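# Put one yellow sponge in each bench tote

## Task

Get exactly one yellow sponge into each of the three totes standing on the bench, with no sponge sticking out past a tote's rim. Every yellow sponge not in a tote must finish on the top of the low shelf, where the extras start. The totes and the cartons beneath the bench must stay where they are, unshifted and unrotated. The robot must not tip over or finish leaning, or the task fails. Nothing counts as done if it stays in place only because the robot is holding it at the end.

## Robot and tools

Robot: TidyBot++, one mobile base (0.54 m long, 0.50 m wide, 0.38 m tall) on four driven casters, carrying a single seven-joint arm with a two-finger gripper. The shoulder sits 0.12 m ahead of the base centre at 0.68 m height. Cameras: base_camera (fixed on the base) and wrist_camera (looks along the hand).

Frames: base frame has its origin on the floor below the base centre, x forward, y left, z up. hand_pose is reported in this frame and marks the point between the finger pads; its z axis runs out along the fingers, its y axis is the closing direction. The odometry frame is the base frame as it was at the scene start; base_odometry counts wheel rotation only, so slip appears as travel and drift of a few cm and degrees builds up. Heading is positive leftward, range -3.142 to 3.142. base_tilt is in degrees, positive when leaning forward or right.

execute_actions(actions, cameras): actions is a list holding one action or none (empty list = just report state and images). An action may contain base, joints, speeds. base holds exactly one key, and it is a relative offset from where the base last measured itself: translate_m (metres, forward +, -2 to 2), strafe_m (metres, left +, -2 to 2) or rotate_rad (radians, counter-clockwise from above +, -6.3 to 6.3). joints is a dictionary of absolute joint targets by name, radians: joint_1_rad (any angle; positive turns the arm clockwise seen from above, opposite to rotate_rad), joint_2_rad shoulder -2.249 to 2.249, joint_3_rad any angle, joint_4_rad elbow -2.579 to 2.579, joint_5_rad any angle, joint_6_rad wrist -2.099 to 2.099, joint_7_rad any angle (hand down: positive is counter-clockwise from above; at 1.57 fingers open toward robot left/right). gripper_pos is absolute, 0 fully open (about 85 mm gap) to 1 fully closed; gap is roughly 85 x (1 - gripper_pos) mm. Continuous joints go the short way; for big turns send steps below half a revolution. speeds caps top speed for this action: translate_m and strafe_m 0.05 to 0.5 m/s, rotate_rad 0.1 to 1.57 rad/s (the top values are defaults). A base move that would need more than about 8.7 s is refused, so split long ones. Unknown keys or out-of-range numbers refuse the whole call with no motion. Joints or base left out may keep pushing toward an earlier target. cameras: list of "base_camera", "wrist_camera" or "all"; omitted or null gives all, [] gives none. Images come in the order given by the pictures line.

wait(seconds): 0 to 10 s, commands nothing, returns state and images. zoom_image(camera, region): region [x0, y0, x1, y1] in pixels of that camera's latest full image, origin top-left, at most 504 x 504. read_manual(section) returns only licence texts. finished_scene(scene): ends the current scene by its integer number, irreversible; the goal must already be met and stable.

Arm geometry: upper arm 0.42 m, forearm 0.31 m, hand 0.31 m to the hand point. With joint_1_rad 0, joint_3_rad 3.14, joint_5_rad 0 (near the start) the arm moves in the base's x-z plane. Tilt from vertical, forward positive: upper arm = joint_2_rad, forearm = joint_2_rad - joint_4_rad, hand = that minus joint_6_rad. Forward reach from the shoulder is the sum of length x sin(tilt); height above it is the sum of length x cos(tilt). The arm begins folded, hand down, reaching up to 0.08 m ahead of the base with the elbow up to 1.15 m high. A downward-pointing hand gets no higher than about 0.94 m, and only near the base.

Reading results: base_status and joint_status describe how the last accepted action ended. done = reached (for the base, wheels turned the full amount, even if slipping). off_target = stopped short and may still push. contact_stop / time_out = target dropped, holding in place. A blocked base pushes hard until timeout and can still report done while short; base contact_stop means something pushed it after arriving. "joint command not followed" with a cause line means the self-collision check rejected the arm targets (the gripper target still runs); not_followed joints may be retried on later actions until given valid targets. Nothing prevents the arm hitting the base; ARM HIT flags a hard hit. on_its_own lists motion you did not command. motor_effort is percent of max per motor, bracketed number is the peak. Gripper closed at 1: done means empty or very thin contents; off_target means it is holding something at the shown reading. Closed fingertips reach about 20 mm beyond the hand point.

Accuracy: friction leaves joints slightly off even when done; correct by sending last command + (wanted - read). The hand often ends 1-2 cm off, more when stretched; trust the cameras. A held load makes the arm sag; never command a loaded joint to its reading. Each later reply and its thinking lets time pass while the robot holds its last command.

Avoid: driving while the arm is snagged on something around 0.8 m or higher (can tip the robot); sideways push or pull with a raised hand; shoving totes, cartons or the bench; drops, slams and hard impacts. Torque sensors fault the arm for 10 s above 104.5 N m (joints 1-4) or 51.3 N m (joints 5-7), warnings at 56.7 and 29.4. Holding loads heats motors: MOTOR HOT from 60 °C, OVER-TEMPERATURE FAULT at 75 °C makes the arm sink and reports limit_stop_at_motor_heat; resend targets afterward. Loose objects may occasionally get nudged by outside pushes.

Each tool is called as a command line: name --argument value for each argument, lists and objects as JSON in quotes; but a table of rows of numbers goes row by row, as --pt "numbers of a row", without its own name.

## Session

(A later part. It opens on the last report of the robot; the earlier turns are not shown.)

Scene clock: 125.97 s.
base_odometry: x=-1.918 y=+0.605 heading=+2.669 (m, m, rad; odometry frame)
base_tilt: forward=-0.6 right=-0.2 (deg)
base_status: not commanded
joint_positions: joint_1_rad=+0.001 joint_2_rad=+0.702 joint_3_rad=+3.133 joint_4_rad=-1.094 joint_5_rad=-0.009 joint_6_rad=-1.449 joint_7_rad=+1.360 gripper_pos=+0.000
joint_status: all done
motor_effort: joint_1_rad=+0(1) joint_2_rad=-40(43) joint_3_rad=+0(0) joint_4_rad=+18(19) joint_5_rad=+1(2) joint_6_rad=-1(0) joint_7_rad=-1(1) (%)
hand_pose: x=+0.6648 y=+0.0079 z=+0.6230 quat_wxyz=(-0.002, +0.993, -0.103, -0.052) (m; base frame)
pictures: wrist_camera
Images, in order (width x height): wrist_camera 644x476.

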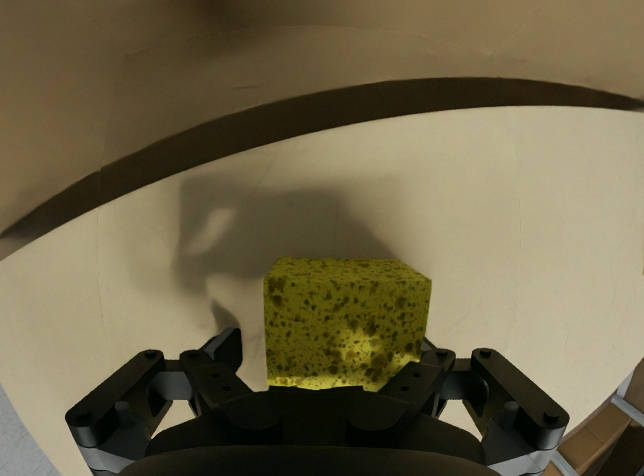

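execute_actions --actions '[{"joints":{"joint_2_rad":0.6}}]' --cameras '[]'

execute_actions --actions '[{"base":{"strafe_m":-0.012}}]' --cameras '["wrist_camera"]'

execute_actions --actions '[{"joints":{"joint_2_rad":0.71}}]' --cameras '["wrist_camera"]'

Scene clock: 133.23 s.
base_odometry: x=-1.918 y=+0.605 heading=+2.669 (m, m, rad; odometry frame)
base_tilt: forward=-0.6 right=-0.2 (deg)
base_status: not commanded
joint_positions: joint_1_rad=+0.001 joint_2_rad=+0.604 joint_3_rad=+3.133 joint_4_rad=-1.094 joint_5_rad=-0.009 joint_6_rad=-1.449 joint_7_rad=+1.360 gripper_pos=+0.000
joint_status: all done
motor_effort: joint_1_rad=+1(0) joint_2_rad=-38(43) joint_3_rad=+0(1) joint_4_rad=+19(19) joint_5_rad=+2(1) joint_6_rad=+1(1) joint_7_rad=-1(1) (%)
hand_pose: x=+0.6681 y=+0.0079 z=+0.6769 quat_wxyz=(-0.007, +0.995, -0.103, -0.003) (m; base frame)
pictures: none
No camera images: the call's "cameras" was empty. Leave "cameras" out to get every camera's image.

Scene clock: 133.87 s.
base_odometry: x=-1.913 y=+0.615 heading=+2.669 (m, m, rad; odometry frame)
base_tilt: forward=-0.5 right=-0.2 (deg)
base_status: done
joint_positions: joint_1_rad=+0.002 joint_2_rad=+0.604 joint_3_rad=+3.133 joint_4_rad=-1.094 joint_5_rad=-0.009 joint_6_rad=-1.448 joint_7_rad=+1.360 gripper_pos=+0.000
joint_status: not commanded
motor_effort: joint_1_rad=+0(5) joint_2_rad=-38(40) joint_3_rad=-1(2) joint_4_rad=+19(20) joint_5_rad=+1(2) joint_6_rad=+1(1) joint_7_rad=-1(1) (%)
hand_pose: x=+0.6682 y=+0.0072 z=+0.6769 quat_wxyz=(-0.007, +0.995, -0.103, -0.003) (m; base frame)
pictures: wrist_camera
Images, in order (width x height): wrist_camera 644x476.

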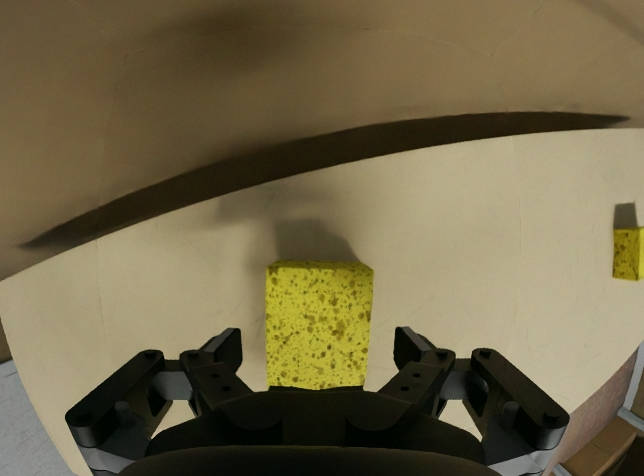

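Scene clock: 134.90 s.
base_odometry: x=-1.913 y=+0.615 heading=+2.669 (m, m, rad; odometry frame)
base_tilt: forward=-0.6 right=-0.2 (deg)
base_status: not commanded
joint_positions: joint_1_rad=+0.002 joint_2_rad=+0.704 joint_3_rad=+3.133 joint_4_rad=-1.092 joint_5_rad=-0.009 joint_6_rad=-1.448 joint_7_rad=+1.360 gripper_pos=+0.000
joint_status: all done
motor_effort: joint_1_rad=+1(2) joint_2_rad=-40(42) joint_3_rad=+0(1) joint_4_rad=+18(19) joint_5_rad=+1(1) joint_6_rad=+0(0) joint_7_rad=-1(1) (%)
hand_pose: x=+0.6657 y=+0.0072 z=+0.6231 quat_wxyz=(-0.002, +0.993, -0.103, -0.052) (m; base frame)
pictures: wrist_camera
Images, in order (width x height): wrist_camera 644x476.

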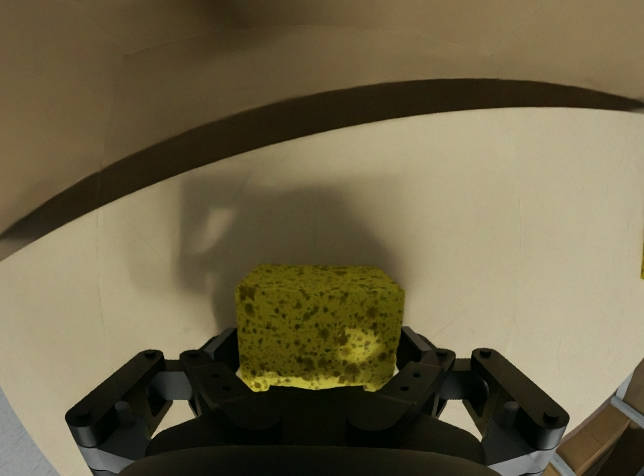

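execute_actions --actions '[{"joints":{"gripper_pos":1}}]' --cameras '[]'

execute_actions --actions '[{"joints":{"joint_2_rad":0.2,"joint_4_rad":-1.35,"joint_6_rad":-1.5}}]' --cameras '["wrist_camera"]'

execute_actions --actions '[{"base":{"translate_m":-1.84},"joints":{"joint_2_rad":0.0,"joint_4_rad":-1.0,"joint_6_rad":-1.3,"joint_7_rad":0.0}}]' --cameras '[]'

execute_actions --actions '[{"base":{"rotate_rad":-1.571}}]' --cameras '[]'

execute_actions --actions '[{"base":{"translate_m":0.72}}]'

Scene clock: 141.80 s.
base_odometry: x=-1.913 y=+0.615 heading=+2.669 (m, m, rad; odometry frame)
base_tilt: forward=-0.6 right=-0.1 (deg)
base_status: not commanded
joint_positions: joint_1_rad=+0.002 joint_2_rad=+0.693 joint_3_rad=+3.133 joint_4_rad=-1.083 joint_5_rad=-0.009 joint_6_rad=-1.448 joint_7_rad=+1.360 gripper_pos=+0.389
joint_status: gripper_pos off_target (ended at +0.389, target +1.000)
motor_effort: joint_1_rad=+0(2) joint_2_rad=-37(40) joint_3_rad=+0(2) joint_4_rad=+17(18) joint_5_rad=+1(4) joint_6_rad=+1(2) joint_7_rad=-1(1) (%)
hand_pose: x=+0.6696 y=+0.0072 z=+0.6312 quat_wxyz=(-0.003, +0.994, -0.103, -0.042) (m; base frame)
pictures: none
No camera images: the call's "cameras" was empty. Leave "cameras" out to get every camera's image.

Scene clock: 143.53 s.
base_odometry: x=-1.913 y=+0.615 heading=+2.669 (m, m, rad; odometry frame)
base_tilt: forward=-0.5 right=-0.2 (deg)
base_status: not commanded
joint_positions: joint_1_rad=+0.002 joint_2_rad=+0.208 joint_3_rad=+3.133 joint_4_rad=-1.337 joint_5_rad=-0.009 joint_6_rad=-1.471 joint_7_rad=+1.360 gripper_pos=+0.389
joint_status: all done
motor_effort: joint_1_rad=+1(0) joint_2_rad=-25(43) joint_3_rad=+0(1) joint_4_rad=+19(20) joint_5_rad=+2(1) joint_6_rad=+1(3) joint_7_rad=-1(1) (%)
hand_pose: x=+0.5590 y=+0.0070 z=+0.7927 quat_wxyz=(-0.012, +0.993, -0.102, +0.062) (m; base frame)
pictures: wrist_camera
Images, in order (width x height): wrist_camera 644x476.

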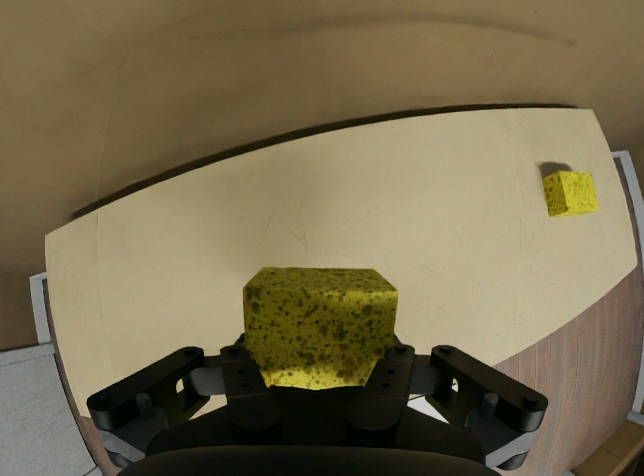

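Scene clock: 148.50 s.
base_odometry: x=-0.274 y=-0.221 heading=+2.670 (m, m, rad; odometry frame)
base_tilt: forward=-0.6 right=-0.2 (deg)
base_status: done
joint_positions: joint_1_rad=+0.002 joint_2_rad=+0.002 joint_3_rad=+3.133 joint_4_rad=-1.004 joint_5_rad=-0.009 joint_6_rad=-1.328 joint_7_rad=+0.032 gripper_pos=+0.389
joint_status: all done
motor_effort: joint_1_rad=+0(2) joint_2_rad=-19(30) joint_3_rad=+0(1) joint_4_rad=+22(23) joint_5_rad=+1(2) joint_6_rad=+6(7) joint_7_rad=-1(1) (%)
hand_pose: x=+0.6103 y=+0.0076 z=+1.0558 quat_wxyz=(-0.278, +0.663, -0.637, +0.278) (m; base frame)
pictures: none
No camera images: the call's "cameras" was empty. Leave "cameras" out to get every camera's image.

Scene clock: 150.83 s.
base_odometry: x=-0.274 y=-0.221 heading=+1.100 (m, m, rad; odometry frame)
base_tilt: forward=-0.6 right=-0.2 (deg)
base_status: done
joint_positions: joint_1_rad=+0.003 joint_2_rad=+0.002 joint_3_rad=+3.138 joint_4_rad=-1.004 joint_5_rad=-0.009 joint_6_rad=-1.327 joint_7_rad=+0.032 gripper_pos=+0.389
joint_status: not commanded
motor_effort: joint_1_rad=+1(3) joint_2_rad=-19(22) joint_3_rad=+0(3) joint_4_rad=+21(22) joint_5_rad=+1(2) joint_6_rad=+7(7) joint_7_rad=-1(1) (%)
hand_pose: x=+0.6107 y=+0.0044 z=+1.0560 quat_wxyz=(-0.277, +0.661, -0.639, +0.280) (m; base frame)
pictures: none
No camera images: the call's "cameras" was empty. Leave "cameras" out to get every camera's image.

Scene clock: 153.63 s.
base_odometry: x=+0.054 y=+0.420 heading=+1.099 (m, m, rad; odometry frame)
base_tilt: forward=-0.6 right=-0.2 (deg)
base_status: done
joint_positions: joint_1_rad=+0.003 joint_2_rad=+0.002 joint_3_rad=+3.138 joint_4_rad=-1.003 joint_5_rad=-0.009 joint_6_rad=-1.325 joint_7_rad=+0.032 gripper_pos=+0.389
joint_status: not commanded
motor_effort: joint_1_rad=+1(0) joint_2_rad=-20(22) joint_3_rad=+0(1) joint_4_rad=+21(22) joint_5_rad=+1(2) joint_6_rad=+7(7) joint_7_rad=-1(1) (%)
hand_pose: x=+0.6109 y=+0.0044 z=+1.0568 quat_wxyz=(-0.278, +0.661, -0.638, +0.280) (m; base frame)
pictures: base_camera, wrist_camera
Images, in order (width x height): base_camera 644x364, wrist_camera 644x476.

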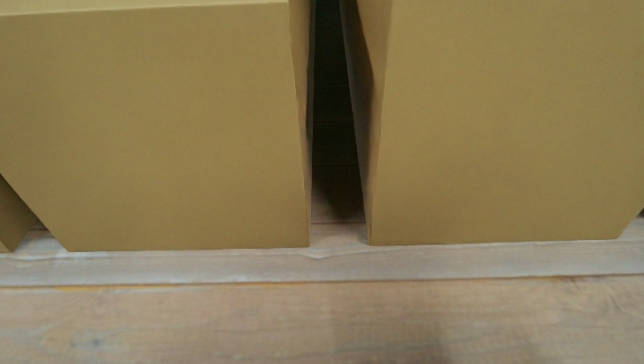

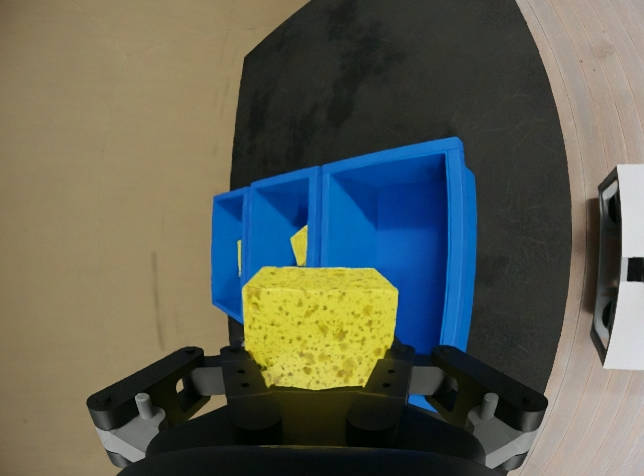

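execute_actions --actions '[{"joints":{"joint_2_rad":0.25,"joint_4_rad":-0.85,"joint_6_rad":-1.53}}]' --cameras '["wrist_camera"]'

Scene clock: 157.73 s.
base_odometry: x=+0.054 y=+0.420 heading=+1.099 (m, m, rad; odometry frame)
base_tilt: forward=-0.6 right=-0.2 (deg)
base_status: not commanded
joint_positions: joint_1_rad=+0.003 joint_2_rad=+0.253 joint_3_rad=+3.138 joint_4_rad=-0.864 joint_5_rad=-0.009 joint_6_rad=-1.501 joint_7_rad=+0.032 gripper_pos=+0.389
joint_status: all done
motor_effort: joint_1_rad=+0(0) joint_2_rad=-27(31) joint_3_rad=+0(0) joint_4_rad=+21(22) joint_5_rad=+2(2) joint_6_rad=+5(8) joint_7_rad=-1(1) (%)
hand_pose: x=+0.6627 y=+0.0042 z=+0.9574 quat_wxyz=(-0.184, +0.695, -0.671, +0.183) (m; base frame)
pictures: wrist_camera
Images, in order (width x height): wrist_camera 644x476.

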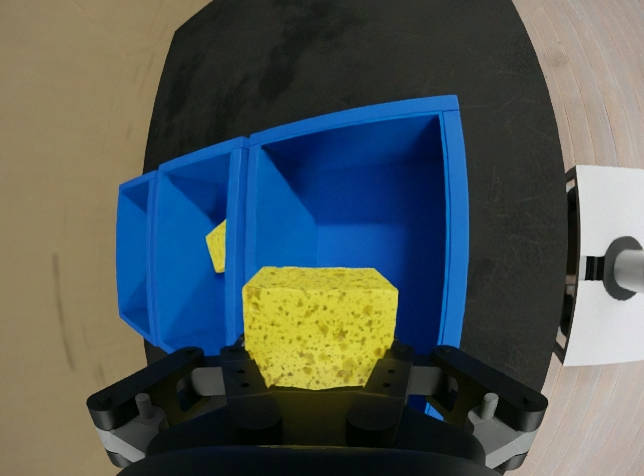

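execute_actions --actions '[{"joints":{"joint_2_rad":0.33,"joint_4_rad":-0.79,"joint_6_rad":-1.5}}]' --cameras '["wrist_camera"]'

execute_actions --actions '[{"joints":{"gripper_pos":0}}]' --cameras '["wrist_camera"]'

execute_actions --actions '[{"joints":{"joint_2_rad":0.0,"joint_4_rad":-0.6,"joint_6_rad":-1.9,"joint_7_rad":1.57}}]' --cameras '["wrist_camera"]'

Scene clock: 163.50 s.
base_odometry: x=+0.054 y=+0.420 heading=+1.099 (m, m, rad; odometry frame)
base_tilt: forward=-0.5 right=-0.2 (deg)
base_status: not commanded
joint_positions: joint_1_rad=+0.003 joint_2_rad=+0.317 joint_3_rad=+3.138 joint_4_rad=-0.800 joint_5_rad=-0.009 joint_6_rad=-1.501 joint_7_rad=+0.032 gripper_pos=+0.389
joint_status: all done
motor_effort: joint_1_rad=+1(1) joint_2_rad=-30(32) joint_3_rad=+0(0) joint_4_rad=+21(21) joint_5_rad=+1(1) joint_6_rad=+4(6) joint_7_rad=-1(1) (%)
hand_pose: x=+0.6885 y=+0.0041 z=+0.9496 quat_wxyz=(-0.184, +0.695, -0.671, +0.182) (m; base frame)
pictures: wrist_camera
Images, in order (width x height): wrist_camera 644x476.

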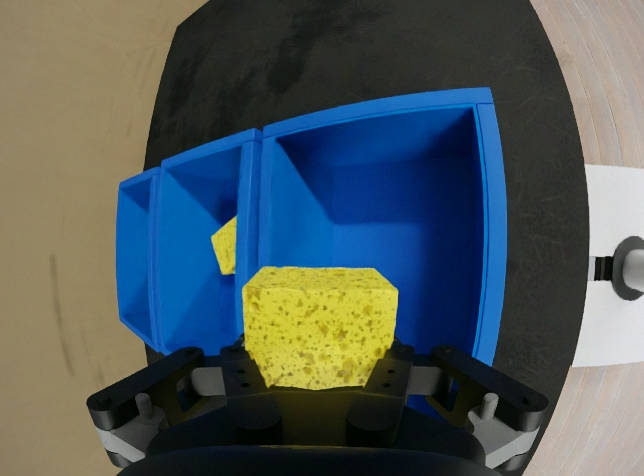

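Scene clock: 164.60 s.
base_odometry: x=+0.054 y=+0.420 heading=+1.099 (m, m, rad; odometry frame)
base_tilt: forward=-0.7 right=-0.2 (deg)
base_status: not commanded
joint_positions: joint_1_rad=+0.003 joint_2_rad=+0.317 joint_3_rad=+3.138 joint_4_rad=-0.800 joint_5_rad=-0.009 joint_6_rad=-1.501 joint_7_rad=+0.032 gripper_pos=+0.000
joint_status: all done
motor_effort: joint_1_rad=+0(0) joint_2_rad=-29(30) joint_3_rad=+0(0) joint_4_rad=+20(21) joint_5_rad=+1(2) joint_6_rad=+5(5) joint_7_rad=-1(1) (%)
hand_pose: x=+0.6885 y=+0.0041 z=+0.9496 quat_wxyz=(-0.184, +0.695, -0.671, +0.182) (m; base frame)
pictures: wrist_camera
Images, in order (width x height): wrist_camera 644x476.

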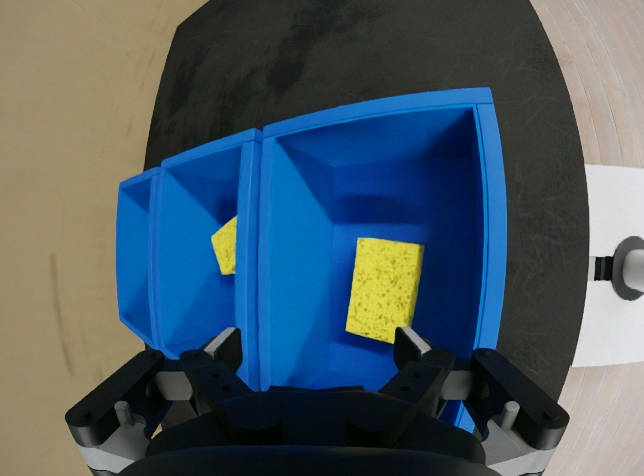

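Scene clock: 166.50 s.
base_odometry: x=+0.054 y=+0.420 heading=+1.099 (m, m, rad; odometry frame)
base_tilt: forward=-0.6 right=-0.2 (deg)
base_status: not commanded
joint_positions: joint_1_rad=+0.003 joint_2_rad=+0.003 joint_3_rad=+3.138 joint_4_rad=-0.607 joint_5_rad=-0.009 joint_6_rad=-1.873 joint_7_rad=+1.544 gripper_pos=+0.000
joint_status: all done
motor_effort: joint_1_rad=+0(0) joint_2_rad=-13(32) joint_3_rad=+0(0) joint_4_rad=+14(22) joint_5_rad=+1(2) joint_6_rad=+6(7) joint_7_rad=-1(1) (%)
hand_pose: x=+0.4909 y=+0.0043 z=+1.1137 quat_wxyz=(-0.008, +0.946, -0.010, +0.323) (m; base frame)
pictures: wrist_camera
Images, in order (width x height): wrist_camera 644x476.

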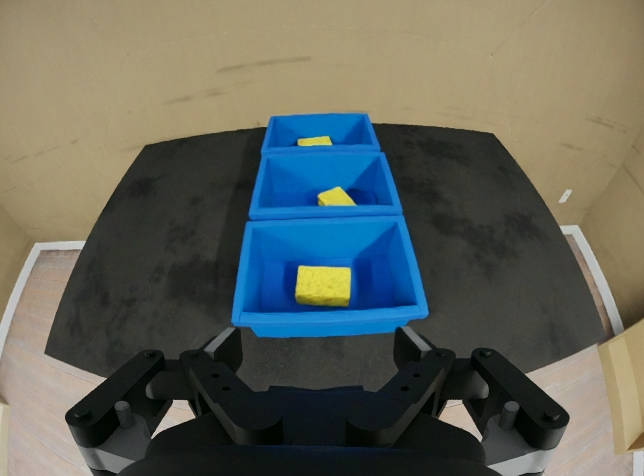

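finished_scene --scene 2

The scene is finished: the task was done.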